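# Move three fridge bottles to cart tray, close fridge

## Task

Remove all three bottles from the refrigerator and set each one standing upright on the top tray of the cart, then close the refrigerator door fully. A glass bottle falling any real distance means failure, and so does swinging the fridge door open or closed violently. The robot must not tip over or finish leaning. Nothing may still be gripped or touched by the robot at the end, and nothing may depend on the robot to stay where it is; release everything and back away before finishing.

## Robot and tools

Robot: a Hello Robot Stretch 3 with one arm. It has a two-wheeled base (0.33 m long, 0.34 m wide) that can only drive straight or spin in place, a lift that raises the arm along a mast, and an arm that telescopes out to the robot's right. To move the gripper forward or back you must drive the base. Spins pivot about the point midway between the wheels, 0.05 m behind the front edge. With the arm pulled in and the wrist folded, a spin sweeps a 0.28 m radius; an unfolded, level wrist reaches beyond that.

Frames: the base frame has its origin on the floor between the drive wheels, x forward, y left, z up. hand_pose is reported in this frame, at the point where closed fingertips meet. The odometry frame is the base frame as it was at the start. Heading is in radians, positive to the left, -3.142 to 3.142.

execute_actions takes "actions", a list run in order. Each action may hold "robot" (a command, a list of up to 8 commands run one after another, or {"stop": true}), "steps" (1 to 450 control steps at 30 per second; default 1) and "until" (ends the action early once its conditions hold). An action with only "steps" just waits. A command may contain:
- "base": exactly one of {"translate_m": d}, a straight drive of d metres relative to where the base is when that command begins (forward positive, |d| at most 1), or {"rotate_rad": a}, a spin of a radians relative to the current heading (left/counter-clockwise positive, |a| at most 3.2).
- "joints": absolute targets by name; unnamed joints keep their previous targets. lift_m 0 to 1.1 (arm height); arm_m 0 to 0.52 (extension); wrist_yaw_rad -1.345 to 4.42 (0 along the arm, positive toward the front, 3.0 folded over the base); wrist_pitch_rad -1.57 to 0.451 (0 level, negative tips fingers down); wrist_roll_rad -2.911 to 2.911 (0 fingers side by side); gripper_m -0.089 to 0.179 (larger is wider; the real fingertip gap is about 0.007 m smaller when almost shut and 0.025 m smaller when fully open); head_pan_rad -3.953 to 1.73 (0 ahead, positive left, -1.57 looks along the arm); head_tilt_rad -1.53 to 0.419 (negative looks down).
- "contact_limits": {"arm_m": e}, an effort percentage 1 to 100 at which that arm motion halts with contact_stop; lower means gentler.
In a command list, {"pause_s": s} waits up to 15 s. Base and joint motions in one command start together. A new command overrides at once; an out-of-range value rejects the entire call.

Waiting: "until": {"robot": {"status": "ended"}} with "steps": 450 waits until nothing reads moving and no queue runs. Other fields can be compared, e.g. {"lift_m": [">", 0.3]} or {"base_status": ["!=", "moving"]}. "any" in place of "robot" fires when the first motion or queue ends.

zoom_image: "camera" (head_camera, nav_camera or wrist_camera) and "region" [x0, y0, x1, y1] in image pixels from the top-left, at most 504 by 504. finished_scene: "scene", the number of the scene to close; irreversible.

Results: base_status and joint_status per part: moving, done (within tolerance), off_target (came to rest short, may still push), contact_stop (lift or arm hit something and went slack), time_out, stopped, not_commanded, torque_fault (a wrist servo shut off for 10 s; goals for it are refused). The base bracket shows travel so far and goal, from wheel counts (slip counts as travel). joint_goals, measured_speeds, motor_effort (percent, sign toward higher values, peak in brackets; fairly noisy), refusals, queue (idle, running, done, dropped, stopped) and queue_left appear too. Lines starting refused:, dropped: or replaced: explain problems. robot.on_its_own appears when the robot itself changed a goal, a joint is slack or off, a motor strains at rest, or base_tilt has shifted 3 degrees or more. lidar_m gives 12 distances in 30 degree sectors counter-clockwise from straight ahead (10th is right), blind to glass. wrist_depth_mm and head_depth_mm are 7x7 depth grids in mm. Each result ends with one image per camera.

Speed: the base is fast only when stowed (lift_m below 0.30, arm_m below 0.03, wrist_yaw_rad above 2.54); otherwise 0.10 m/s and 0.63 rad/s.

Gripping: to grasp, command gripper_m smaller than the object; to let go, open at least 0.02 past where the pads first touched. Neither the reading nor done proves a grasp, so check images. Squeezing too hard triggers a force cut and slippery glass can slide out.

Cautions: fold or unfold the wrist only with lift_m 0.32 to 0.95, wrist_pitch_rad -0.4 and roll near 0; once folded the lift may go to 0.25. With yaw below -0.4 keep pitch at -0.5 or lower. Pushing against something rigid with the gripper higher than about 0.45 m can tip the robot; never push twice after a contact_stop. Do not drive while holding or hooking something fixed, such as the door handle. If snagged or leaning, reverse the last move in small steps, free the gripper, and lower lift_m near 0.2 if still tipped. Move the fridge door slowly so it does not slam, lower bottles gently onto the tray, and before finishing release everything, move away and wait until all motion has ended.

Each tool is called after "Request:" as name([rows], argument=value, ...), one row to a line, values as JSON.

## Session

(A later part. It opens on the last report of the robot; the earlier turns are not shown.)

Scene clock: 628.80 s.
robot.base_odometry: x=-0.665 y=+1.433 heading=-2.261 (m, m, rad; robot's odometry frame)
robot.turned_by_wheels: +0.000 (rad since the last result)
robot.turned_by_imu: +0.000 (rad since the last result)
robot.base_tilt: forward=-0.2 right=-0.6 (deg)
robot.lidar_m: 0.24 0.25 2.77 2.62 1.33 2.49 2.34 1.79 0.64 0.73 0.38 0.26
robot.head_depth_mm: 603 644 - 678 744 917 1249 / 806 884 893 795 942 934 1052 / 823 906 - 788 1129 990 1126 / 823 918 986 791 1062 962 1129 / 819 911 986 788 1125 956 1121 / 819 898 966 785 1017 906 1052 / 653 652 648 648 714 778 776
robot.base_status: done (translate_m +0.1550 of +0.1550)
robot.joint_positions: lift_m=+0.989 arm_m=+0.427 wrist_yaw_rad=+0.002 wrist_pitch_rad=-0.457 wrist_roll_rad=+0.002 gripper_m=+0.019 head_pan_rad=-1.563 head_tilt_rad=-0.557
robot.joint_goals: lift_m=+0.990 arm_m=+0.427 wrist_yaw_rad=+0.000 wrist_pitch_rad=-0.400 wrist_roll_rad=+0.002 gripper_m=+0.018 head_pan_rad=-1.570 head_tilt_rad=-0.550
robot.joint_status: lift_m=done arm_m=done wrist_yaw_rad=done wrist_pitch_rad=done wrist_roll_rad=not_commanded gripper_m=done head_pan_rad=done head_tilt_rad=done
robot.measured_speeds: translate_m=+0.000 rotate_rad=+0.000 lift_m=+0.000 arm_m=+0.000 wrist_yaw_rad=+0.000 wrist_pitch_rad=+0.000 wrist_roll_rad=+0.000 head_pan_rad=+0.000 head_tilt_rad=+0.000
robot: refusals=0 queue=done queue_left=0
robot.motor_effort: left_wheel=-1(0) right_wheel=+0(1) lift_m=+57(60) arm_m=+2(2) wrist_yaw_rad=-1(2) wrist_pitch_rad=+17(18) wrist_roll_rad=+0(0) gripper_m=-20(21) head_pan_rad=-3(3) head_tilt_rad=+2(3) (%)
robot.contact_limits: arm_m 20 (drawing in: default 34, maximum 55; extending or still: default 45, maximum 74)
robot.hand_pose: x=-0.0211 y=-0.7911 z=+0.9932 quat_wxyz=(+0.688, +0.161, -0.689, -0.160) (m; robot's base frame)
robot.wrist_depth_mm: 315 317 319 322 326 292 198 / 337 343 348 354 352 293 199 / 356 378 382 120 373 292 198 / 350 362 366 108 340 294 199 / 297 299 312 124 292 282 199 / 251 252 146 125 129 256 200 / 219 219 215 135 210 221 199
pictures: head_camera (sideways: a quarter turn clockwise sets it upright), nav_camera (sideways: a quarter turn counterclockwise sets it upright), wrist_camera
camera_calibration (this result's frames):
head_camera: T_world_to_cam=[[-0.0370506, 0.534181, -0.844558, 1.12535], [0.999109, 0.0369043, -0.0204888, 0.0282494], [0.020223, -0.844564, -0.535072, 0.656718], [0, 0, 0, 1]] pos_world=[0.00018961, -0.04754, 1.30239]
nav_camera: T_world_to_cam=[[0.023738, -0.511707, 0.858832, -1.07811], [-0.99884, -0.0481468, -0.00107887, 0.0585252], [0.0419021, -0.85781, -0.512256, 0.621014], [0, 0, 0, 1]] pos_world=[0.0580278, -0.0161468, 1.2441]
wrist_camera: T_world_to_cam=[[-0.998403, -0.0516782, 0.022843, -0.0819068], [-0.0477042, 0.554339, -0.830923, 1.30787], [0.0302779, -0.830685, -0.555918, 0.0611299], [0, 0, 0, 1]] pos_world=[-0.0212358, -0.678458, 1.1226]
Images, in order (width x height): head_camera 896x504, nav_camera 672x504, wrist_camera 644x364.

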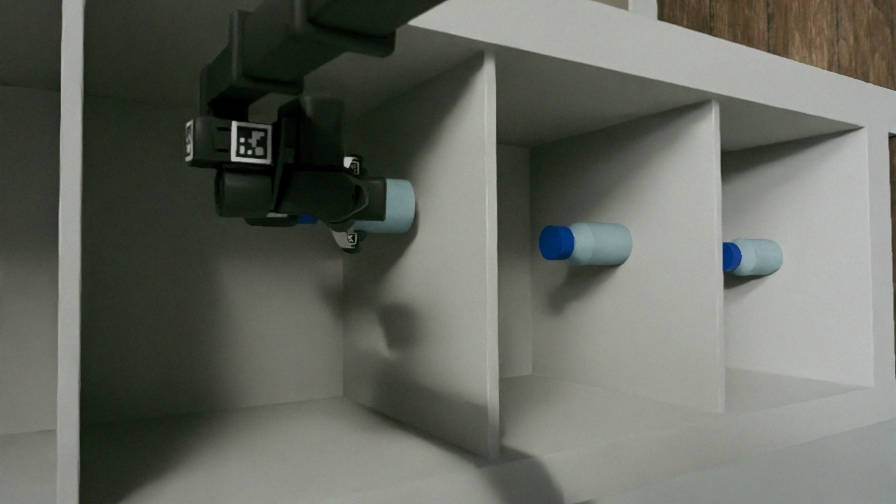

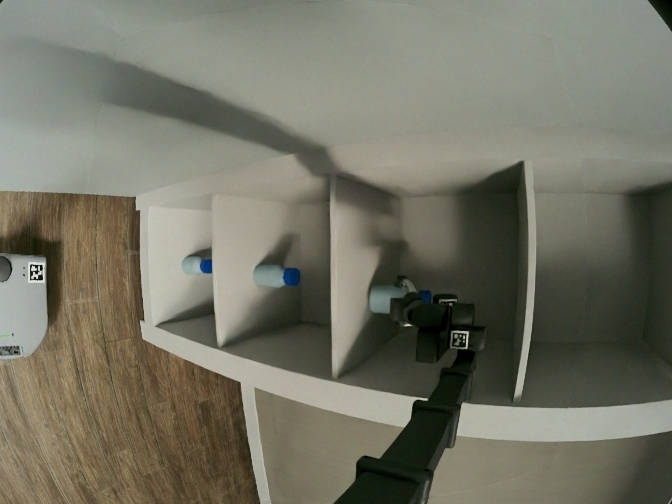

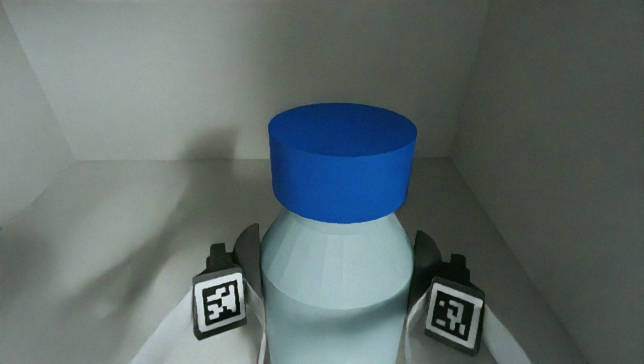

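Request:
execute_actions([
  {"robot": [{"joints": {"lift_m": 1.005}}, {"joints": {"arm_m": 0.0}}], "steps": 450, "until": {"robot": {"status": "ended"}}},
])

Scene clock: 678.70 s.
robot.base_odometry: x=-0.665 y=+1.433 heading=-2.261 (m, m, rad; robot's odometry frame)
robot.turned_by_wheels: +0.000 (rad since the last result)
robot.turned_by_imu: +0.001 (rad since the last result)
robot.base_tilt: forward=-0.2 right=-0.7 (deg)
robot.lidar_m: 0.25 0.25 2.77 2.62 1.32 2.49 2.34 1.78 0.64 0.73 0.38 0.26
robot.head_depth_mm: 602 646 648 692 - - - / 806 899 934 794 - - - / 815 920 992 792 - - - / 824 915 991 791 1168 990 1124 / 821 911 989 788 1127 958 1121 / 818 896 963 789 1014 905 1054 / 655 651 650 649 714 778 773
robot.base_status: done (translate_m +0.1550 of +0.1550)
robot.joint_positions: lift_m=+1.004 arm_m=+0.001 wrist_yaw_rad=+0.001 wrist_pitch_rad=-0.458 wrist_roll_rad=+0.002 gripper_m=+0.019 head_pan_rad=-1.563 head_tilt_rad=-0.557
robot.joint_goals: lift_m=+1.005 arm_m=+0.000 wrist_yaw_rad=+0.000 wrist_pitch_rad=-0.400 wrist_roll_rad=+0.002 gripper_m=+0.018 head_pan_rad=-1.570 head_tilt_rad=-0.550
robot.joint_status: lift_m=done arm_m=done wrist_yaw_rad=done wrist_pitch_rad=done wrist_roll_rad=not_commanded gripper_m=done head_pan_rad=done head_tilt_rad=done
robot.measured_speeds: translate_m=+0.000 rotate_rad=+0.000 lift_m=+0.000 arm_m=+0.000 wrist_yaw_rad=+0.000 wrist_pitch_rad=+0.000 wrist_roll_rad=+0.000 head_pan_rad=+0.000 head_tilt_rad=+0.000
robot: refusals=0 queue=done queue_left=0
robot.motor_effort: left_wheel=-1(1) right_wheel=+0(1) lift_m=+58(58) arm_m=-5(5) wrist_yaw_rad=-1(2) wrist_pitch_rad=+17(17) wrist_roll_rad=+0(0) gripper_m=-20(20) head_pan_rad=-3(3) head_tilt_rad=+2(2) (%)
robot.hand_pose: x=-0.0213 y=-0.3648 z=+1.0080 quat_wxyz=(+0.688, +0.161, -0.689, -0.161) (m; robot's base frame)
robot.wrist_depth_mm: 325 479 720 721 657 350 335 / 342 474 711 715 627 363 919 / 365 457 505 119 458 391 - / 390 428 762 108 435 438 - / 376 476 772 124 490 507 - / 372 513 145 124 129 - - / 373 513 677 135 639 - -
pictures: head_camera (sideways: a quarter turn clockwise sets it upright), nav_camera (sideways: a quarter turn counterclockwise sets it upright), wrist_camera
camera_calibration (this result's frames):
head_camera: T_world_to_cam=[[-0.0370493, 0.534088, -0.844617, 1.12542], [0.999109, 0.0369009, -0.0204921, 0.0282536], [0.0202226, -0.844623, -0.534979, 0.656597], [0, 0, 0, 1]] pos_world=[0.000189558, -0.04754, 1.3024]
nav_camera: T_world_to_cam=[[0.0237367, -0.511612, 0.858889, -1.07819], [-0.99884, -0.0481458, -0.00107437, 0.0585194], [0.0419016, -0.857867, -0.512161, 0.620891], [0, 0, 0, 1]] pos_world=[0.0580278, -0.0161533, 1.2441]
wrist_camera: T_world_to_cam=[[-0.998454, -0.050689, 0.02279, -0.0600237], [-0.0471424, 0.555276, -0.830329, 1.08358], [0.0294339, -0.83012, -0.556807, 0.424537], [0, 0, 0, 1]] pos_world=[-0.0213441, -0.252312, 1.13748]
Images, in order (width x height): head_camera 896x504, nav_camera 672x504, wrist_camera 644x364.

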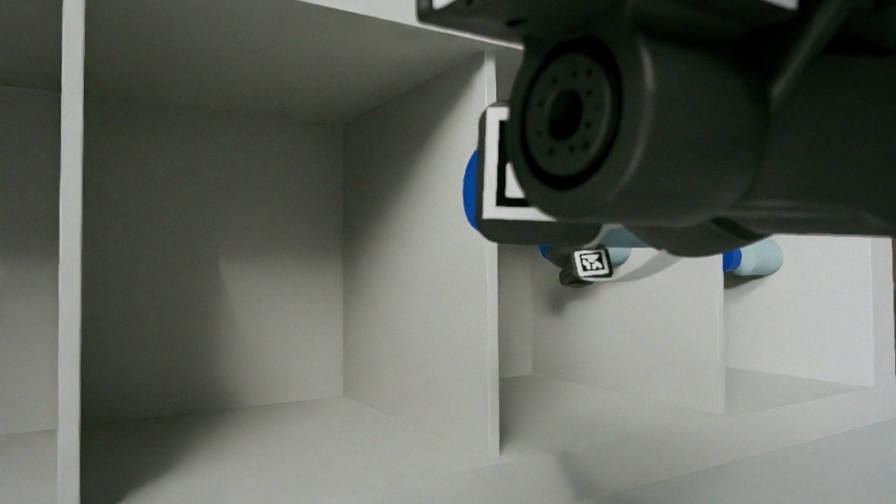

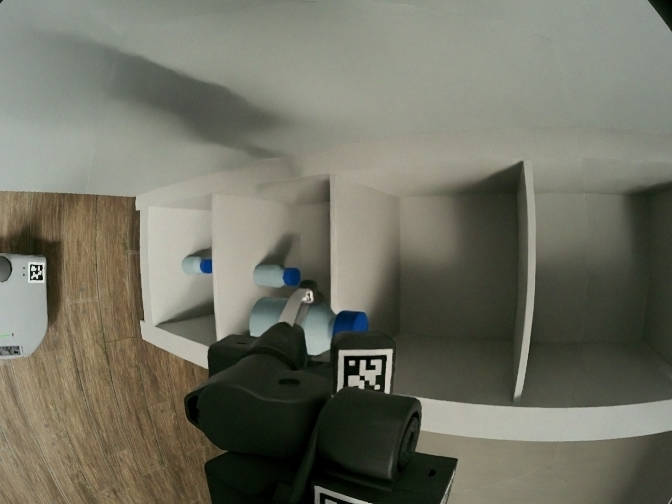

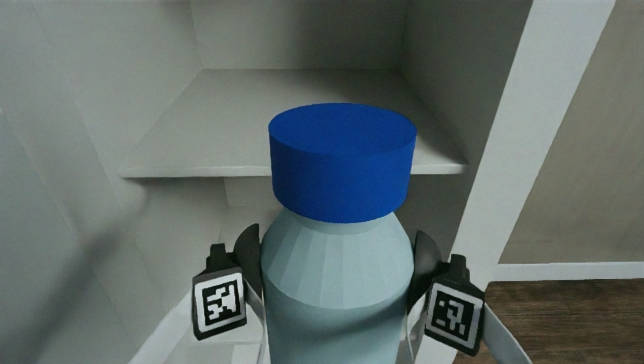

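Request:
execute_actions([
  {"robot": {"base": {"rotate_rad": -1.545}, "joints": {"head_pan_rad": -2.65, "head_tilt_rad": -0.55}}, "steps": 450, "until": {"robot": {"status": "ended"}}},
])

Scene clock: 694.47 s.
robot.base_odometry: x=-0.665 y=+1.433 heading=+2.477 (m, m, rad; robot's odometry frame)
robot.turned_by_wheels: -1.545 (rad since the last result)
robot.turned_by_imu: -1.573 (rad since the last result)
robot.base_tilt: forward=-0.2 right=-0.7 (deg)
robot.lidar_m: 0.74 0.37 0.26 0.25 2.49 2.74 2.62 1.17 2.47 2.34 1.74 0.64
robot.head_depth_mm: 2140 2332 2539 2518 2031 - - / 2237 2428 1694 2012 - - - / 2346 2576 1586 1681 - - - / 2474 2720 1577 1679 - - - / 2626 2906 1539 1599 - - 1177 / 2783 3079 3230 - - - 1204 / 2714 2897 3066 - - - -
robot.base_status: done (rotate_rad -1.5449 of -1.5450)
robot.joint_positions: lift_m=+1.004 arm_m=+0.001 wrist_yaw_rad=+0.001 wrist_pitch_rad=-0.458 wrist_roll_rad=+0.002 gripper_m=+0.019 head_pan_rad=-2.643 head_tilt_rad=-0.557
robot.joint_goals: lift_m=+1.005 arm_m=+0.000 wrist_yaw_rad=+0.000 wrist_pitch_rad=-0.400 wrist_roll_rad=+0.002 gripper_m=+0.018 head_pan_rad=-2.650 head_tilt_rad=-0.550
robot.joint_status: lift_m=done arm_m=done wrist_yaw_rad=done wrist_pitch_rad=done wrist_roll_rad=not_commanded gripper_m=done head_pan_rad=done head_tilt_rad=done
robot.measured_speeds: translate_m=+0.000 rotate_rad=+0.000 lift_m=+0.000 arm_m=+0.000 wrist_yaw_rad=+0.000 wrist_pitch_rad=+0.000 wrist_roll_rad=+0.000 head_pan_rad=+0.000 head_tilt_rad=+0.000
robot: refusals=0 queue=done queue_left=0
robot.motor_effort: left_wheel=+1(7) right_wheel=-2(4) lift_m=+57(57) arm_m=-5(5) wrist_yaw_rad=-1(1) wrist_pitch_rad=+17(17) wrist_roll_rad=+0(1) gripper_m=-20(20) head_pan_rad=-3(37) head_tilt_rad=+2(2) (%)
robot.hand_pose: x=-0.0214 y=-0.3648 z=+1.0080 quat_wxyz=(+0.688, +0.161, -0.689, -0.161) (m; robot's base frame)
robot.wrist_depth_mm: - - - - - - - / - - - - - - - / - - - 119 - - - / - - - 108 - - - / - - - 125 - - - / - - 146 124 129 - - / - - - 135 - - -
pictures: head_camera (sideways: a quarter turn clockwise sets it upright), nav_camera (sideways: a quarter turn counterclockwise sets it upright), wrist_camera
camera_calibration (this result's frames):
head_camera: T_world_to_cam=[[0.453469, 0.284473, -0.844654, 1.12248], [0.503632, -0.863675, -0.0204941, 0.0312787], [-0.735337, -0.416101, -0.53492, 0.661129], [0, 0, 0, 1]] pos_world=[-0.0386104, -0.0172034, 1.3024]
nav_camera: T_world_to_cam=[[-0.439925, -0.262135, 0.858925, -1.0754], [-0.513422, 0.858135, -0.00107153, 0.0555546], [-0.736793, -0.441463, -0.512101, 0.625563], [0, 0, 0, 1]] pos_world=[0.0163361, -0.0534114, 1.2441]
wrist_camera: T_world_to_cam=[[-0.998466, -0.0504588, 0.0227856, -0.0599853], [-0.0470108, 0.555287, -0.830329, 1.08358], [0.0292449, -0.830127, -0.556807, 0.424536], [0, 0, 0, 1]] pos_world=[-0.0213687, -0.252306, 1.13748]
Images, in order (width x height): head_camera 896x504, nav_camera 672x504, wrist_camera 644x364.

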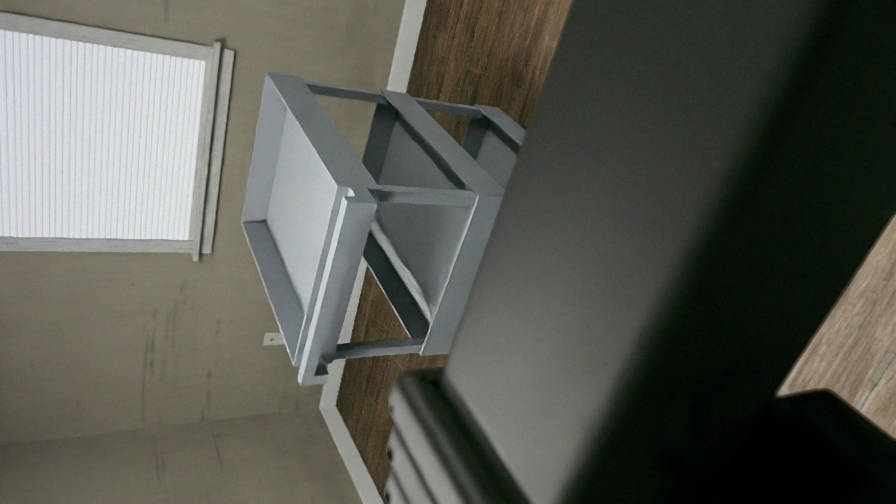

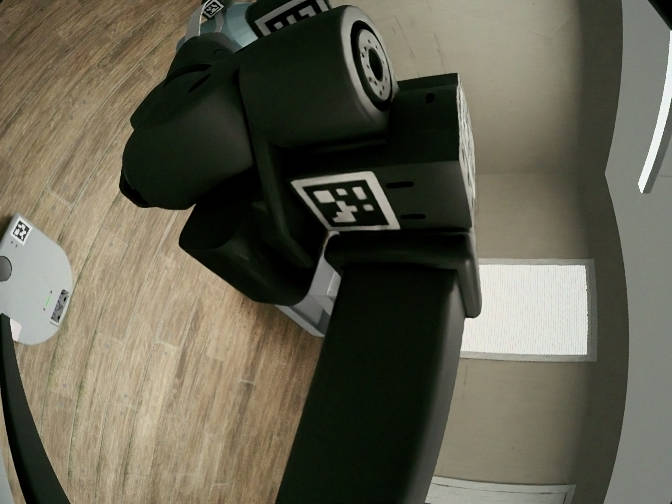

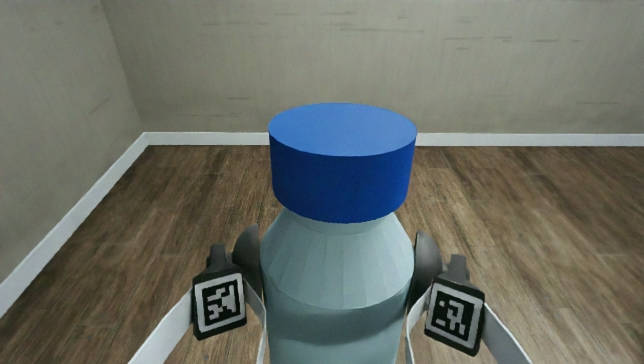

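Request:
execute_actions([
  {"robot": {"base": {"translate_m": -0.9}, "joints": {"head_pan_rad": -2.2, "head_tilt_rad": -0.7}}, "steps": 450, "until": {"robot": {"status": "ended"}}},
])

Scene clock: 765.10 s.
robot.base_odometry: x=+0.044 y=+0.878 heading=+2.477 (m, m, rad; robot's odometry frame)
robot.turned_by_wheels: +0.000 (rad since the last result)
robot.turned_by_imu: -0.001 (rad since the last result)
robot.base_tilt: forward=-0.2 right=-0.7 (deg)
robot.lidar_m: 0.97 0.88 2.52 1.91 2.41 1.80 1.72 0.67 0.52 0.66 2.45 2.17
robot.head_depth_mm: 1723 1866 1959 - - - 1167 / 1906 2095 - - - 1299 1171 / 2127 2311 - - - 1303 1172 / 2398 2694 - - - - 1169 / 2367 2664 - - - - 1150 / 2213 2474 - - - - 1128 / 2077 2307 - - - - -
robot.base_status: done (translate_m -0.9000 of -0.9000)
robot.joint_positions: lift_m=+1.004 arm_m=+0.001 wrist_yaw_rad=+0.001 wrist_pitch_rad=-0.458 wrist_roll_rad=+0.002 gripper_m=+0.019 head_pan_rad=-2.207 head_tilt_rad=-0.691
robot.joint_goals: lift_m=+1.005 arm_m=+0.000 wrist_yaw_rad=+0.000 wrist_pitch_rad=-0.400 wrist_roll_rad=+0.002 gripper_m=+0.018 head_pan_rad=-2.200 head_tilt_rad=-0.700
robot.joint_status: lift_m=done arm_m=done wrist_yaw_rad=done wrist_pitch_rad=done wrist_roll_rad=not_commanded gripper_m=done head_pan_rad=done head_tilt_rad=done
robot.measured_speeds: translate_m=+0.000 rotate_rad=+0.000 lift_m=+0.000 arm_m=+0.000 wrist_yaw_rad=+0.000 wrist_pitch_rad=+0.000 wrist_roll_rad=+0.000 head_pan_rad=+0.000 head_tilt_rad=+0.000
robot: refusals=0 queue=done queue_left=0
robot.motor_effort: left_wheel=+2(3) right_wheel=-2(6) lift_m=+58(57) arm_m=-5(5) wrist_yaw_rad=+0(1) wrist_pitch_rad=+17(17) wrist_roll_rad=+0(0) gripper_m=-20(20) head_pan_rad=+3(25) head_tilt_rad=-4(16) (%)
robot.hand_pose: x=-0.0214 y=-0.3648 z=+1.0080 quat_wxyz=(+0.688, +0.161, -0.689, -0.161) (m; robot's base frame)
robot.wrist_depth_mm: - - - - - - - / - - - - - - - / - - - 119 585 733 722 / - - - 108 471 603 607 / - - - 125 392 496 493 / - - 146 125 129 359 357 / - - - 135 444 670 679
pictures: head_camera (sideways: a quarter turn clockwise sets it upright), nav_camera (sideways: a quarter turn counterclockwise sets it upright), wrist_camera
camera_calibration (this result's frames):
head_camera: T_world_to_cam=[[0.355492, 0.536686, -0.765241, 1.01955], [0.822685, -0.568262, -0.0163609, 0.0239483], [-0.443638, -0.623736, -0.643536, 0.800652], [0, 0, 0, 1]] pos_world=[-0.0269435, -0.0341723, 1.29584]
nav_camera: T_world_to_cam=[[-0.353907, -0.512423, 0.782414, -0.976177], [-0.827439, 0.561518, -0.00652003, 0.0645628], [-0.435998, -0.649708, -0.622724, 0.767648], [0, 0, 0, 1]] pos_world=[0.0426394, -0.0377226, 1.24223]
wrist_camera: T_world_to_cam=[[-0.998466, -0.0504599, 0.0227853, -0.0599851], [-0.0470111, 0.555287, -0.830329, 1.08358], [0.0292459, -0.830127, -0.556807, 0.424537], [0, 0, 0, 1]] pos_world=[-0.0213686, -0.252306, 1.13748]
Images, in order (width x height): head_camera 896x504, nav_camera 672x504, wrist_camera 644x364.

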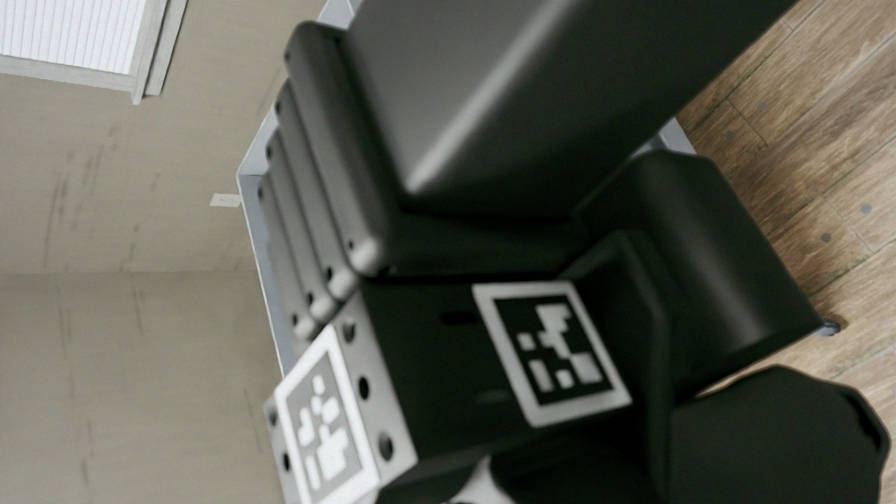

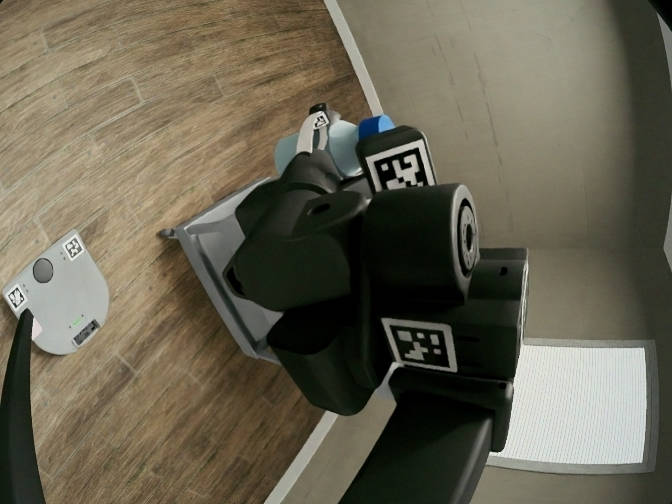

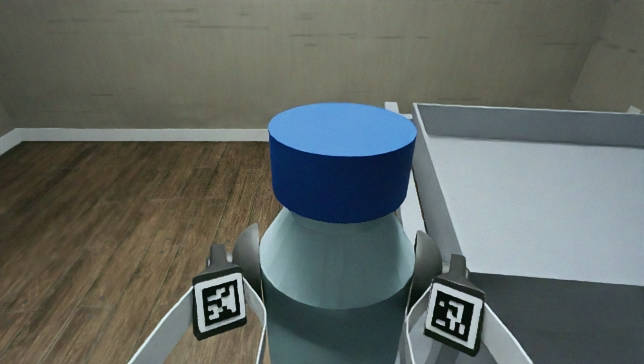

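Request:
zoom_image(camera="wrist_camera", region=[360, 70, 644, 364])

Region (360, 70, 644, 364) of wrist_camera's 644x364 image, scaled by 1.714; it fills the left 487 columns of this view, and the rest is white.

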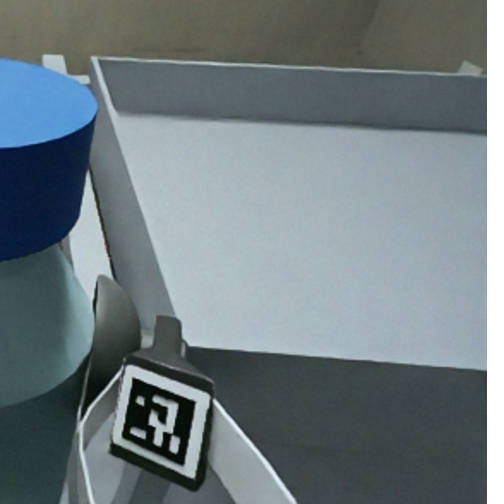

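Request:
execute_actions([
  {"robot": {"base": {"translate_m": -0.28}, "joints": {"head_pan_rad": -1.2, "head_tilt_rad": -0.75}}, "steps": 300, "until": {"robot": {"translate_m": ["<", -0.2]}}},
  {"robot": {"joints": {"arm_m": 0.415}}, "steps": 300, "until": {"robot": {"status": "ended"}}},
])

Scene clock: 886.37 s.
robot.base_odometry: x=+0.264 y=+0.705 heading=+2.477 (m, m, rad; robot's odometry frame)
robot.turned_by_wheels: +0.000 (rad since the last result)
robot.turned_by_imu: +0.000 (rad since the last result)
robot.base_tilt: forward=-0.2 right=-0.7 (deg)
robot.lidar_m: 1.15 1.16 2.50 1.88 2.18 1.49 1.44 0.65 0.50 0.48 2.46 2.47
robot.head_depth_mm: 1954 2218 926 745 632 865 1057 / 2025 2287 2227 721 950 905 1089 / 2096 2379 2515 686 1503 1124 1127 / 2192 2478 2510 1932 1576 1338 1150 / 2274 2574 2490 1922 1579 1325 1146 / 2335 2687 2520 1930 1570 1334 1146 / 2455 2805 2499 1919 1580 1333 1146
robot.base_status: done (translate_m -0.2800 of -0.2800)
robot.joint_positions: lift_m=+1.004 arm_m=+0.415 wrist_yaw_rad=+0.000 wrist_pitch_rad=-0.458 wrist_roll_rad=+0.002 gripper_m=+0.019 head_pan_rad=-1.207 head_tilt_rad=-0.741
robot.joint_goals: lift_m=+1.005 arm_m=+0.415 wrist_yaw_rad=+0.000 wrist_pitch_rad=-0.400 wrist_roll_rad=+0.002 gripper_m=+0.018 head_pan_rad=-1.200 head_tilt_rad=-0.750
robot.joint_status: lift_m=done arm_m=done wrist_yaw_rad=done wrist_pitch_rad=done wrist_roll_rad=not_commanded gripper_m=done head_pan_rad=done head_tilt_rad=done
robot.measured_speeds: translate_m=+0.000 rotate_rad=+0.000 lift_m=+0.000 arm_m=+0.000 wrist_yaw_rad=+0.000 wrist_pitch_rad=+0.000 wrist_roll_rad=+0.000 head_pan_rad=+0.000 head_tilt_rad=+0.000
robot: refusals=0 queue=done queue_left=0
robot.motor_effort: left_wheel=+2(4) right_wheel=-2(6) lift_m=+57(57) arm_m=+2(4) wrist_yaw_rad=+0(1) wrist_pitch_rad=+17(17) wrist_roll_rad=+0(0) gripper_m=-19(20) head_pan_rad=+2(36) head_tilt_rad=-4(10) (%)
robot.hand_pose: x=-0.0215 y=-0.7788 z=+1.0079 quat_wxyz=(+0.688, +0.161, -0.689, -0.161) (m; robot's base frame)
robot.wrist_depth_mm: - - - - - - - / - - - - - - - / - - - 120 - - - / - - - 108 - - - / - - - 124 - - - / - - 146 124 129 385 376 / - 289 337 135 342 358 364
pictures: head_camera (sideways: a quarter turn clockwise sets it upright), nav_camera (sideways: a quarter turn counterclockwise sets it upright), wrist_camera
camera_calibration (this result's frames):
head_camera: T_world_to_cam=[[-0.272925, 0.62386, -0.732332, 0.98049], [0.92231, 0.386168, -0.0147559, 0.02125], [0.273598, -0.679465, -0.680787, 0.844732], [0, 0, 0, 1]] pos_world=[0.0168839, -0.0459291, 1.29344]
nav_camera: T_world_to_cam=[[0.253675, -0.610243, 0.750501, -0.938287], [-0.91961, -0.39274, -0.00850694, 0.0677113], [0.299943, -0.688011, -0.660814, 0.812706], [0, 0, 0, 1]] pos_world=[0.0565225, 0.0131605, 1.24181]
wrist_camera: T_world_to_cam=[[-0.998489, -0.0499996, 0.0227845, -0.0806212], [-0.046755, 0.555325, -0.830318, 1.31353], [0.0288628, -0.830129, -0.556824, 0.0808108], [0, 0, 0, 1]] pos_world=[-0.0214178, -0.666382, 1.13748]
Images, in order (width x height): head_camera 896x504, nav_camera 672x504, wrist_camera 644x364.

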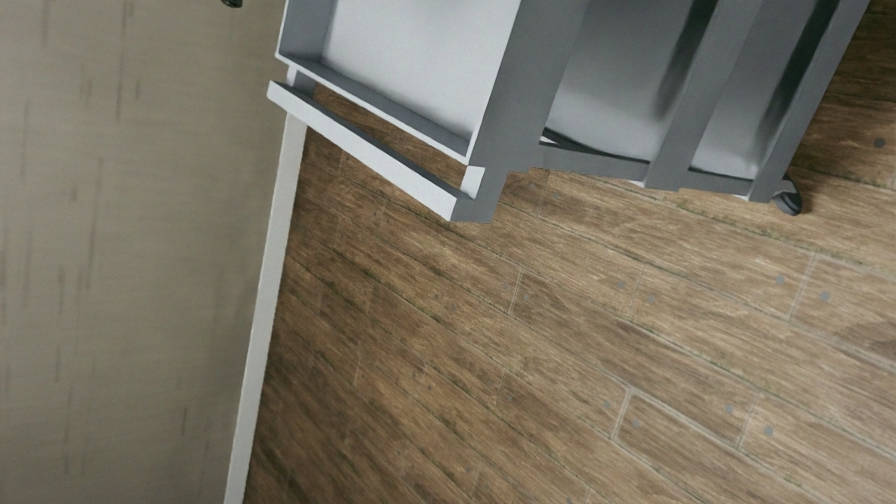

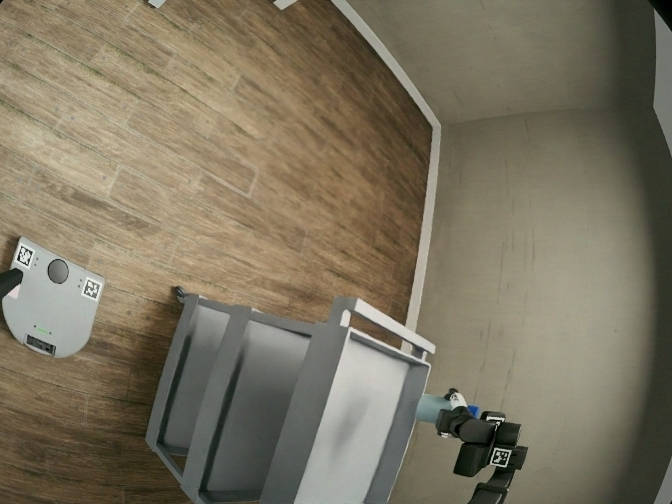

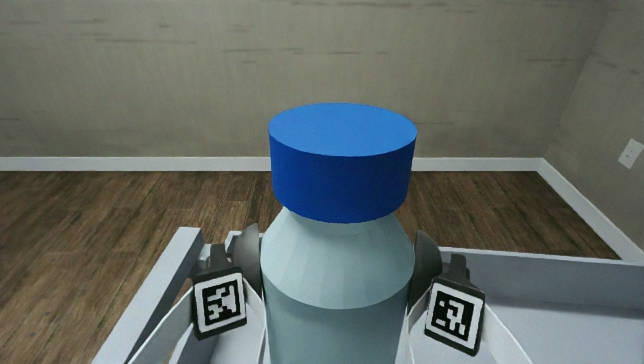

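Request:
execute_actions([
  {"robot": {"joints": {"lift_m": 0.878, "head_pan_rad": -1.57, "head_tilt_rad": -0.7}}, "steps": 300, "until": {"robot": {"status": "ended"}}},
])

Scene clock: 929.47 s.
robot.base_odometry: x=+0.264 y=+0.705 heading=+2.477 (m, m, rad; robot's odometry frame)
robot.turned_by_wheels: +0.000 (rad since the last result)
robot.turned_by_imu: +0.000 (rad since the last result)
robot.base_tilt: forward=-0.2 right=-0.7 (deg)
robot.lidar_m: 1.15 1.16 2.50 1.88 2.19 1.49 1.44 0.65 0.50 0.48 2.46 2.46
robot.head_depth_mm: 2040 2305 1733 - 966 930 1094 / 2035 2247 - 779 947 905 1098 / 2041 2262 - 780 953 925 1115 / 2030 2296 973 778 946 925 1119 / 2042 2279 2441 754 775 1294 1147 / 2021 2299 2516 1891 1575 1352 1165 / 2033 2289 2499 2012 1629 1352 1164
robot.base_status: done (translate_m -0.2800 of -0.2800)
robot.joint_positions: lift_m=+0.878 arm_m=+0.415 wrist_yaw_rad=+0.000 wrist_pitch_rad=-0.459 wrist_roll_rad=+0.002 gripper_m=+0.019 head_pan_rad=-1.563 head_tilt_rad=-0.705
robot.joint_goals: lift_m=+0.878 arm_m=+0.415 wrist_yaw_rad=+0.000 wrist_pitch_rad=-0.400 wrist_roll_rad=+0.002 gripper_m=+0.018 head_pan_rad=-1.570 head_tilt_rad=-0.700
robot.joint_status: lift_m=done arm_m=done wrist_yaw_rad=done wrist_pitch_rad=done wrist_roll_rad=not_commanded gripper_m=done head_pan_rad=done head_tilt_rad=done
robot.measured_speeds: translate_m=+0.000 rotate_rad=+0.000 lift_m=+0.000 arm_m=+0.000 wrist_yaw_rad=+0.000 wrist_pitch_rad=+0.000 wrist_roll_rad=+0.000 head_pan_rad=+0.000 head_tilt_rad=+0.000
robot: refusals=0 queue=done queue_left=0
robot.motor_effort: left_wheel=+2(2) right_wheel=-2(2) lift_m=+25(56) arm_m=+3(3) wrist_yaw_rad=-1(1) wrist_pitch_rad=+17(17) wrist_roll_rad=+0(0) gripper_m=-20(20) head_pan_rad=-3(25) head_tilt_rad=+2(7) (%)
robot.hand_pose: x=-0.0215 y=-0.7788 z=+0.8820 quat_wxyz=(+0.688, +0.161, -0.689, -0.161) (m; robot's base frame)
robot.wrist_depth_mm: - - - - - - - / - - - - - - - / - - - 120 299 - - / - 268 331 108 305 310 301 / 217 234 300 124 293 310 309 / 190 209 146 124 129 259 261 / 167 198 218 135 213 225 226
pictures: head_camera (sideways: a quarter turn clockwise sets it upright), nav_camera (sideways: a quarter turn counterclockwise sets it upright), wrist_camera
camera_calibration (this result's frames):
head_camera: T_world_to_cam=[[-0.0382382, 0.653216, -0.756205, 1.01017], [0.999071, 0.0400598, -0.015915, 0.0222915], [0.0198975, -0.756111, -0.654141, 0.811619], [0, 0, 0, 1]] pos_world=[0.000207245, -0.0470799, 1.29517]
nav_camera: T_world_to_cam=[[0.0249344, -0.633108, 0.773662, -0.96708], [-0.998823, -0.047988, -0.00707874, 0.0663355], [0.0416081, -0.772575, -0.633559, 0.778829], [0, 0, 0, 1]] pos_world=[0.0579654, -0.00737863, 1.2421]
wrist_camera: T_world_to_cam=[[-0.998489, -0.0500129, 0.0227548, -0.0777314], [-0.046755, 0.555822, -0.829986, 1.20898], [0.0288624, -0.829796, -0.55732, 0.0114337], [0, 0, 0, 1]] pos_world=[-0.0214179, -0.66638, 1.01158]
Images, in order (width x height): head_camera 896x504, nav_camera 672x504, wrist_camera 644x364.

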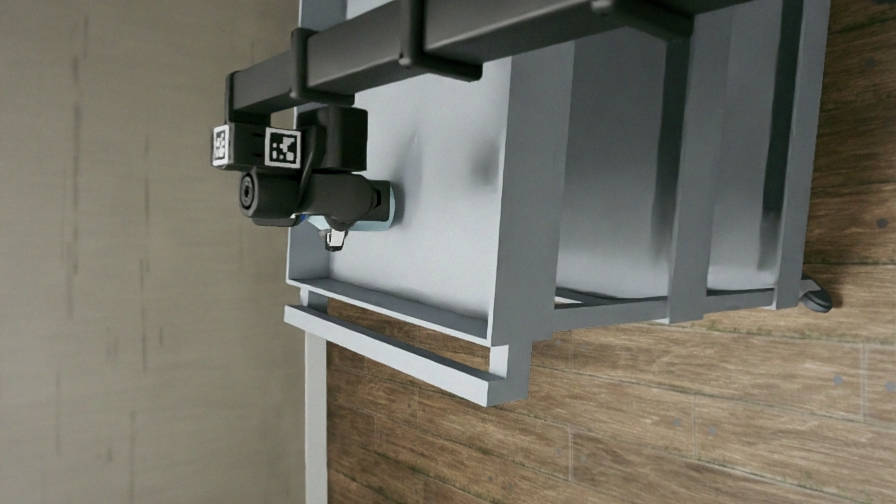

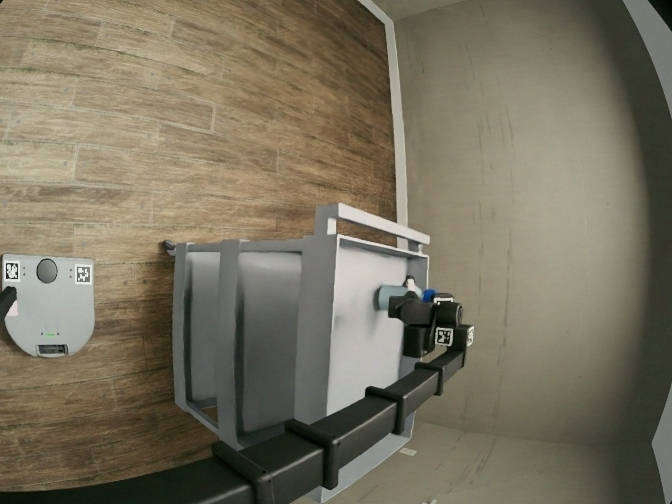

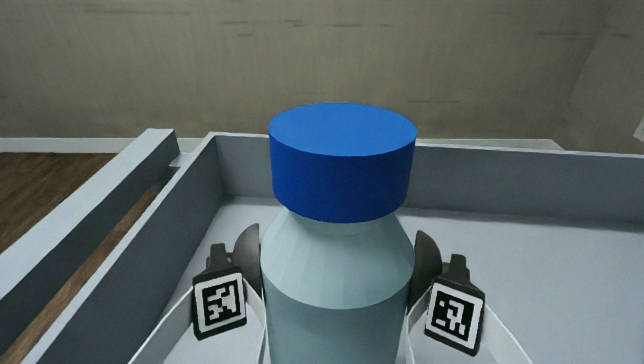

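Request:
execute_actions(actions=[])

Scene clock: 979.17 s.
robot.base_odometry: x=+0.264 y=+0.705 heading=+2.477 (m, m, rad; robot's odometry frame)
robot.turned_by_wheels: +0.000 (rad since the last result)
robot.turned_by_imu: +0.000 (rad since the last result)
robot.base_tilt: forward=-0.2 right=-0.7 (deg)
robot.lidar_m: 1.15 1.16 2.50 1.88 2.19 1.49 1.44 0.65 0.50 0.48 2.47 2.46
robot.head_depth_mm: 2048 2293 1731 - 967 926 1098 / 2039 2268 - 780 955 907 1094 / 2033 2243 - 781 950 926 1118 / 2025 2295 973 777 952 928 1121 / 2024 2286 2428 753 777 1293 1138 / 2031 2273 2522 1892 1569 1353 1163 / 2033 2276 2523 2023 1612 1360 1158
robot.base_status: done (translate_m -0.2800 of -0.2800)
robot.joint_positions: lift_m=+0.878 arm_m=+0.415 wrist_yaw_rad=+0.000 wrist_pitch_rad=-0.459 wrist_roll_rad=+0.002 gripper_m=+0.019 head_pan_rad=-1.563 head_tilt_rad=-0.705
robot.joint_goals: lift_m=+0.878 arm_m=+0.415 wrist_yaw_rad=+0.000 wrist_pitch_rad=-0.400 wrist_roll_rad=+0.002 gripper_m=+0.018 head_pan_rad=-1.570 head_tilt_rad=-0.700
robot.joint_status: lift_m=done arm_m=done wrist_yaw_rad=done wrist_pitch_rad=done wrist_roll_rad=not_commanded gripper_m=done head_pan_rad=done head_tilt_rad=done
robot.measured_speeds: translate_m=+0.000 rotate_rad=+0.000 lift_m=+0.000 arm_m=+0.000 wrist_yaw_rad=+0.000 wrist_pitch_rad=+0.000 wrist_roll_rad=+0.000 head_pan_rad=+0.000 head_tilt_rad=+0.000
robot: refusals=0 queue=done queue_left=0
robot.motor_effort: left_wheel=+1(2) right_wheel=-2(2) lift_m=+25(24) arm_m=+3(3) wrist_yaw_rad=+0(1) wrist_pitch_rad=+17(17) wrist_roll_rad=+0(0) gripper_m=-21(20) head_pan_rad=-3(3) head_tilt_rad=+2(2) (%)
robot.hand_pose: x=-0.0215 y=-0.7788 z=+0.8820 quat_wxyz=(+0.688, +0.161, -0.689, -0.161) (m; robot's base frame)
robot.wrist_depth_mm: - - - - - - - / - - - - - - - / - - - 119 299 - - / - 266 324 108 304 310 301 / 216 235 300 125 296 309 308 / 190 210 145 124 129 262 259 / 166 198 217 135 214 226 226
pictures: head_camera (sideways: a quarter turn clockwise sets it upright), nav_camera (sideways: a quarter turn counterclockwise sets it upright), wrist_camera
camera_calibration (this result's frames):
head_camera: T_world_to_cam=[[-0.0382383, 0.653216, -0.756205, 1.01017], [0.999071, 0.0400599, -0.015915, 0.0222915], [0.0198975, -0.756111, -0.654141, 0.811619], [0, 0, 0, 1]] pos_world=[0.00020725, -0.0470799, 1.29517]
nav_camera: T_world_to_cam=[[0.0249345, -0.633108, 0.773662, -0.96708], [-0.998823, -0.0479882, -0.00707874, 0.0663355], [0.0416082, -0.772575, -0.633559, 0.778829], [0, 0, 0, 1]] pos_world=[0.0579654, -0.00737864, 1.2421]
wrist_camera: T_world_to_cam=[[-0.998489, -0.0500127, 0.0227548, -0.0777313], [-0.0467549, 0.555822, -0.829986, 1.20898], [0.0288622, -0.829796, -0.55732, 0.0114338], [0, 0, 0, 1]] pos_world=[-0.0214179, -0.66638, 1.01158]
Images, in order (width x height): head_camera 896x504, nav_camera 672x504, wrist_camera 644x364.

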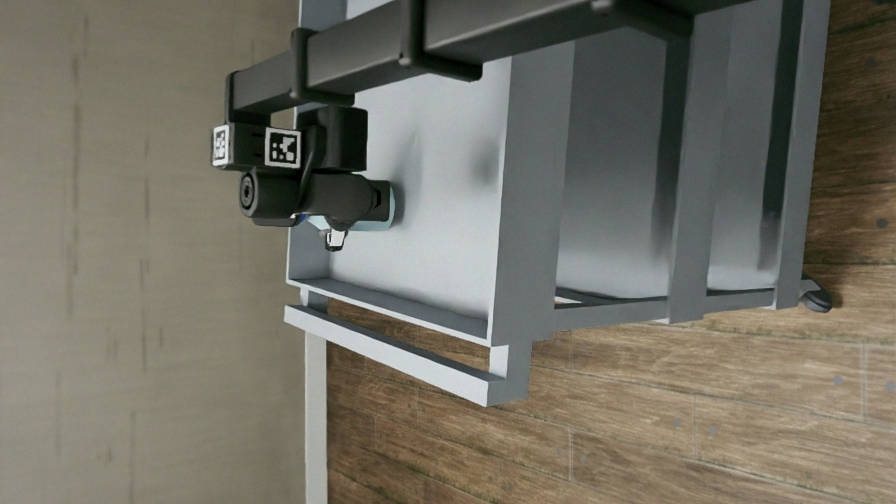

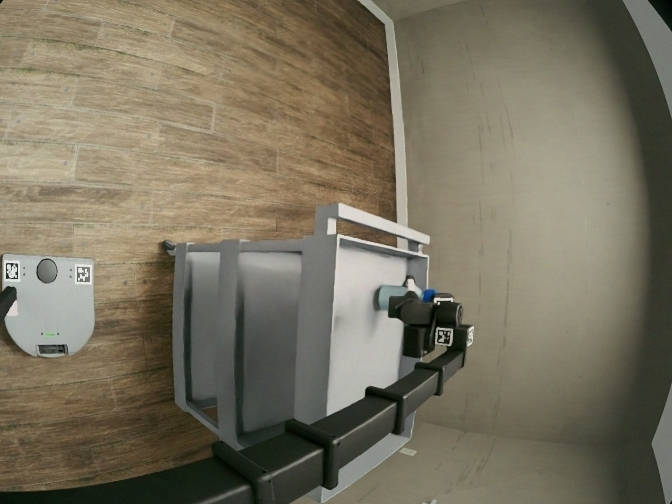

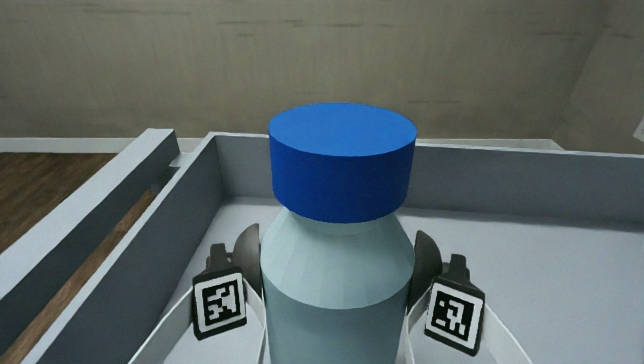

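Request:
execute_actions([
  {"robot":{"joints":{"lift_m":0.869}},"steps":60,"until":{"robot":{"status":"ended"}}},
])

Scene clock: 983.67 s.
robot.base_odometry: x=+0.264 y=+0.705 heading=+2.477 (m, m, rad; robot's odometry frame)
robot.turned_by_wheels: +0.000 (rad since the last result)
robot.turned_by_imu: +0.000 (rad since the last result)
robot.base_tilt: forward=-0.2 right=-0.7 (deg)
robot.lidar_m: 1.15 1.16 2.50 1.89 2.18 1.49 1.44 0.65 0.50 0.48 2.47 2.47
robot.head_depth_mm: 2034 2293 971 - 966 928 1094 / 2029 2245 - 781 952 905 1098 / 2039 2286 - 781 951 925 1115 / 2025 2278 975 779 949 929 1116 / 2046 2282 2425 752 777 1295 1144 / 2031 2297 2529 1887 1570 1353 1160 / 2017 2288 2506 2020 1606 1354 1164
robot.base_status: done (translate_m -0.2800 of -0.2800)
robot.joint_positions: lift_m=+0.869 arm_m=+0.415 wrist_yaw_rad=+0.000 wrist_pitch_rad=-0.459 wrist_roll_rad=+0.002 gripper_m=+0.019 head_pan_rad=-1.563 head_tilt_rad=-0.705
robot.joint_goals: lift_m=+0.869 arm_m=+0.415 wrist_yaw_rad=+0.000 wrist_pitch_rad=-0.400 wrist_roll_rad=+0.002 gripper_m=+0.018 head_pan_rad=-1.570 head_tilt_rad=-0.700
robot.joint_status: lift_m=done arm_m=done wrist_yaw_rad=done wrist_pitch_rad=done wrist_roll_rad=not_commanded gripper_m=done head_pan_rad=done head_tilt_rad=done
robot.measured_speeds: translate_m=+0.000 rotate_rad=+0.000 lift_m=+0.000 arm_m=+0.000 wrist_yaw_rad=+0.000 wrist_pitch_rad=+0.000 wrist_roll_rad=+0.000 head_pan_rad=+0.000 head_tilt_rad=+0.000
robot: refusals=0 queue=done queue_left=0
robot.motor_effort: left_wheel=+2(2) right_wheel=-2(2) lift_m=+25(25) arm_m=+3(3) wrist_yaw_rad=+0(0) wrist_pitch_rad=+17(17) wrist_roll_rad=+0(0) gripper_m=-20(20) head_pan_rad=-3(3) head_tilt_rad=+2(2) (%)
robot.hand_pose: x=-0.0215 y=-0.7788 z=+0.8729 quat_wxyz=(+0.688, +0.161, -0.689, -0.161) (m; robot's base frame)
robot.wrist_depth_mm: - - - - - - - / - - - - - - - / - - 320 119 291 - - / - 251 328 108 306 309 300 / 204 228 292 125 285 294 295 / 181 208 145 125 130 250 251 / 159 198 208 136 205 217 216
pictures: head_camera (sideways: a quarter turn clockwise sets it upright), nav_camera (sideways: a quarter turn counterclockwise sets it upright), wrist_camera
camera_calibration (this result's frames):
head_camera: T_world_to_cam=[[-0.0382383, 0.653215, -0.756207, 1.01017], [0.999071, 0.0400598, -0.0159151, 0.0222916], [0.0198976, -0.756112, -0.654139, 0.811617], [0, 0, 0, 1]] pos_world=[0.000207251, -0.0470799, 1.29517]
nav_camera: T_world_to_cam=[[0.0249345, -0.633106, 0.773663, -0.967081], [-0.998823, -0.0479882, -0.00707866, 0.0663354], [0.0416082, -0.772576, -0.633557, 0.778827], [0, 0, 0, 1]] pos_world=[0.0579654, -0.00737875, 1.2421]
wrist_camera: T_world_to_cam=[[-0.998489, -0.0500148, 0.0227499, -0.0775226], [-0.0467549, 0.555903, -0.829931, 1.2015], [0.0288621, -0.829741, -0.557401, 0.00652451], [0, 0, 0, 1]] pos_world=[-0.0214179, -0.66638, 1.00256]
Images, in order (width x height): head_camera 896x504, nav_camera 672x504, wrist_camera 644x364.

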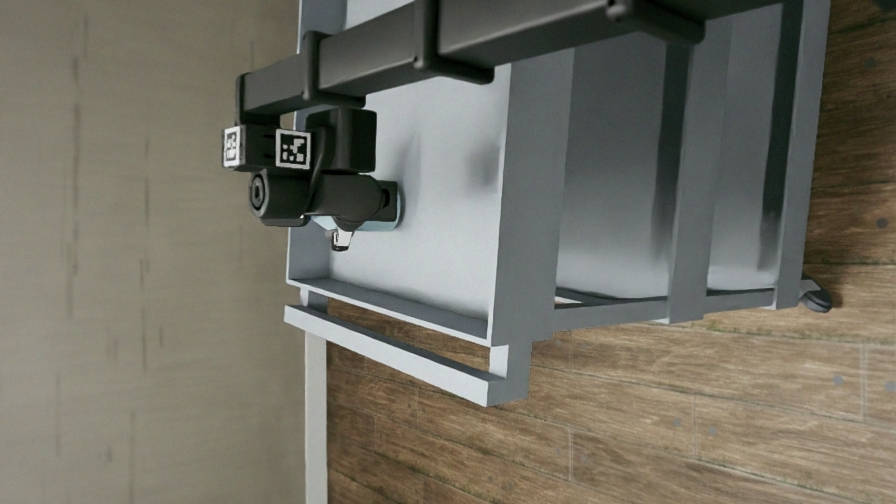

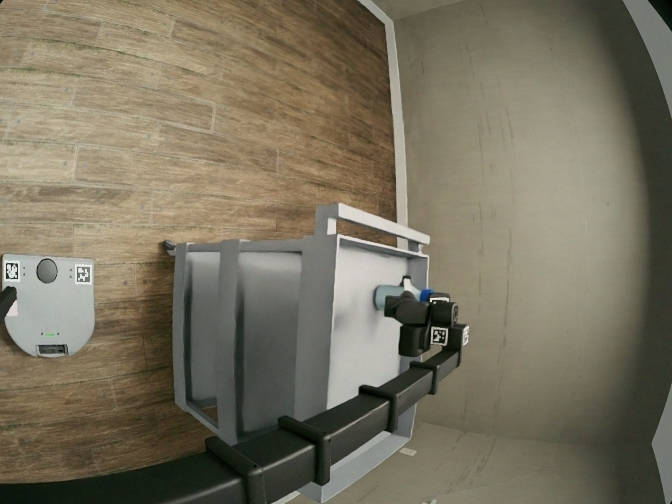

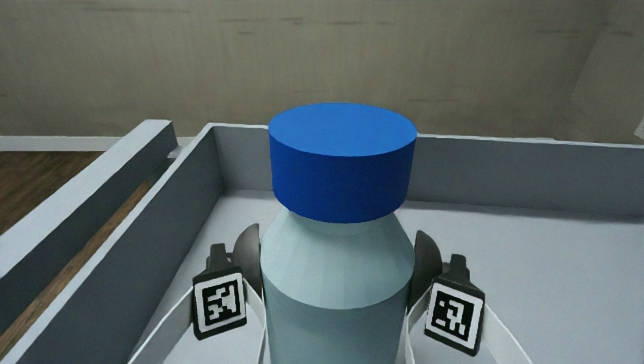

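Request:
execute_actions([
  {"robot":{"joints":{"lift_m":0.861}},"steps":60,"until":{"robot":{"status":"ended"}}},
])

Scene clock: 987.93 s.
robot.base_odometry: x=+0.264 y=+0.705 heading=+2.477 (m, m, rad; robot's odometry frame)
robot.turned_by_wheels: +0.000 (rad since the last result)
robot.turned_by_imu: +0.000 (rad since the last result)
robot.base_tilt: forward=-0.2 right=-0.7 (deg)
robot.lidar_m: 1.15 1.16 2.49 1.89 2.19 1.49 1.44 0.66 0.50 0.48 2.46 2.47
robot.head_depth_mm: 2033 2301 971 - 978 928 1102 / 2032 2265 - 780 951 903 1098 / 2036 2293 - 776 955 925 1118 / 2043 2294 984 778 955 923 1113 / 2040 2300 2435 753 778 1297 1138 / 2028 2292 2513 1888 1579 1356 1165 / 2031 2278 2498 2004 1621 1349 1156
robot.base_status: done (translate_m -0.2800 of -0.2800)
robot.joint_positions: lift_m=+0.862 arm_m=+0.415 wrist_yaw_rad=+0.000 wrist_pitch_rad=-0.448 wrist_roll_rad=+0.002 gripper_m=+0.019 head_pan_rad=-1.563 head_tilt_rad=-0.705
robot.joint_goals: lift_m=+0.861 arm_m=+0.415 wrist_yaw_rad=+0.000 wrist_pitch_rad=-0.400 wrist_roll_rad=+0.002 gripper_m=+0.018 head_pan_rad=-1.570 head_tilt_rad=-0.700
robot.joint_status: lift_m=done arm_m=done wrist_yaw_rad=done wrist_pitch_rad=done wrist_roll_rad=not_commanded gripper_m=done head_pan_rad=done head_tilt_rad=done
robot.measured_speeds: translate_m=+0.000 rotate_rad=+0.000 lift_m=+0.000 arm_m=+0.000 wrist_yaw_rad=+0.000 wrist_pitch_rad=+0.000 wrist_roll_rad=+0.000 head_pan_rad=+0.000 head_tilt_rad=+0.000
robot: refusals=0 queue=done queue_left=0
robot.motor_effort: left_wheel=+2(2) right_wheel=-2(2) lift_m=+21(25) arm_m=+3(3) wrist_yaw_rad=+0(0) wrist_pitch_rad=+15(17) wrist_roll_rad=+0(0) gripper_m=-20(20) head_pan_rad=-3(3) head_tilt_rad=+2(2) (%)
robot.hand_pose: x=-0.0215 y=-0.7802 z=+0.8675 quat_wxyz=(+0.689, +0.157, -0.690, -0.157) (m; robot's base frame)
robot.wrist_depth_mm: - - - - - - - / - - - - - - - / - - 316 118 291 - - / - 247 325 109 302 308 296 / 198 219 288 124 279 291 289 / 166 207 145 124 129 244 246 / 159 198 203 134 180 212 211
pictures: head_camera (sideways: a quarter turn clockwise sets it upright), nav_camera (sideways: a quarter turn counterclockwise sets it upright), wrist_camera
camera_calibration (this result's frames):
head_camera: T_world_to_cam=[[-0.0382288, 0.653081, -0.756322, 1.01033], [0.999071, 0.0400442, -0.0159208, 0.022299], [0.0198887, -0.756228, -0.654005, 0.811443], [0, 0, 0, 1]] pos_world=[0.000206654, -0.047081, 1.29517]
nav_camera: T_world_to_cam=[[0.0249252, -0.632969, 0.773776, -0.967228], [-0.998823, -0.0479766, -0.00707156, 0.0663262], [0.0415992, -0.772689, -0.63342, 0.778649], [0, 0, 0, 1]] pos_world=[0.0579654, -0.00739002, 1.2421]
wrist_camera: T_world_to_cam=[[-0.998489, -0.0497609, 0.0233021, -0.0777539], [-0.0467536, 0.54663, -0.836068, 1.19592], [0.0288659, -0.835895, -0.54813, -0.0105795], [0, 0, 0, 1]] pos_world=[-0.0214176, -0.666436, 0.99588]
Images, in order (width x height): head_camera 896x504, nav_camera 672x504, wrist_camera 644x364.

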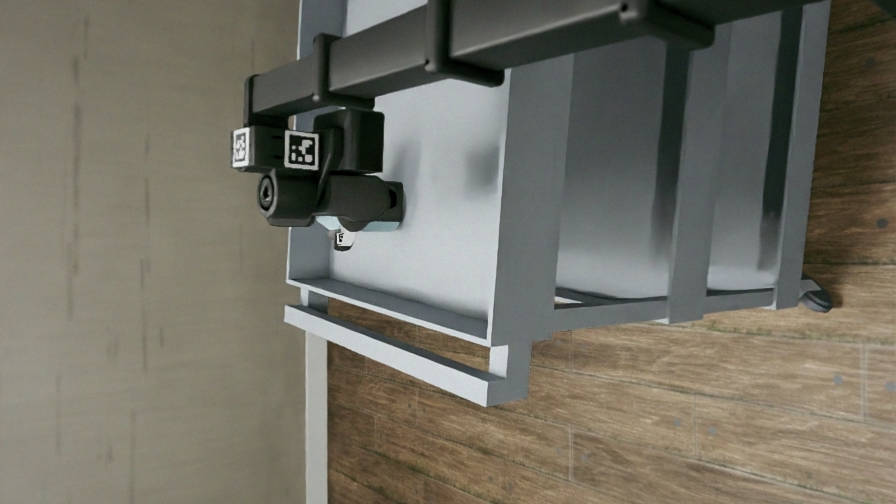

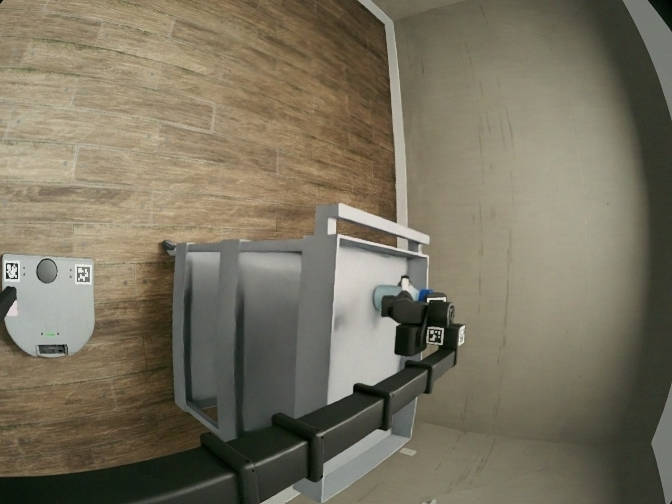

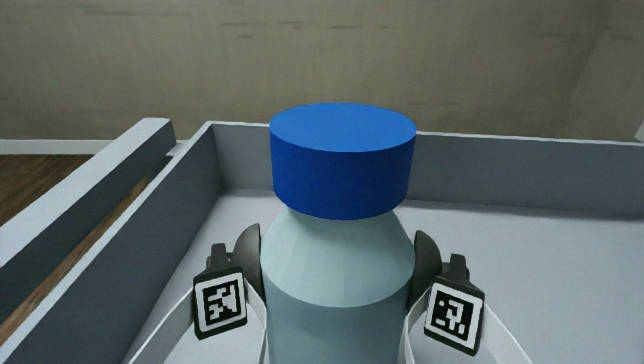

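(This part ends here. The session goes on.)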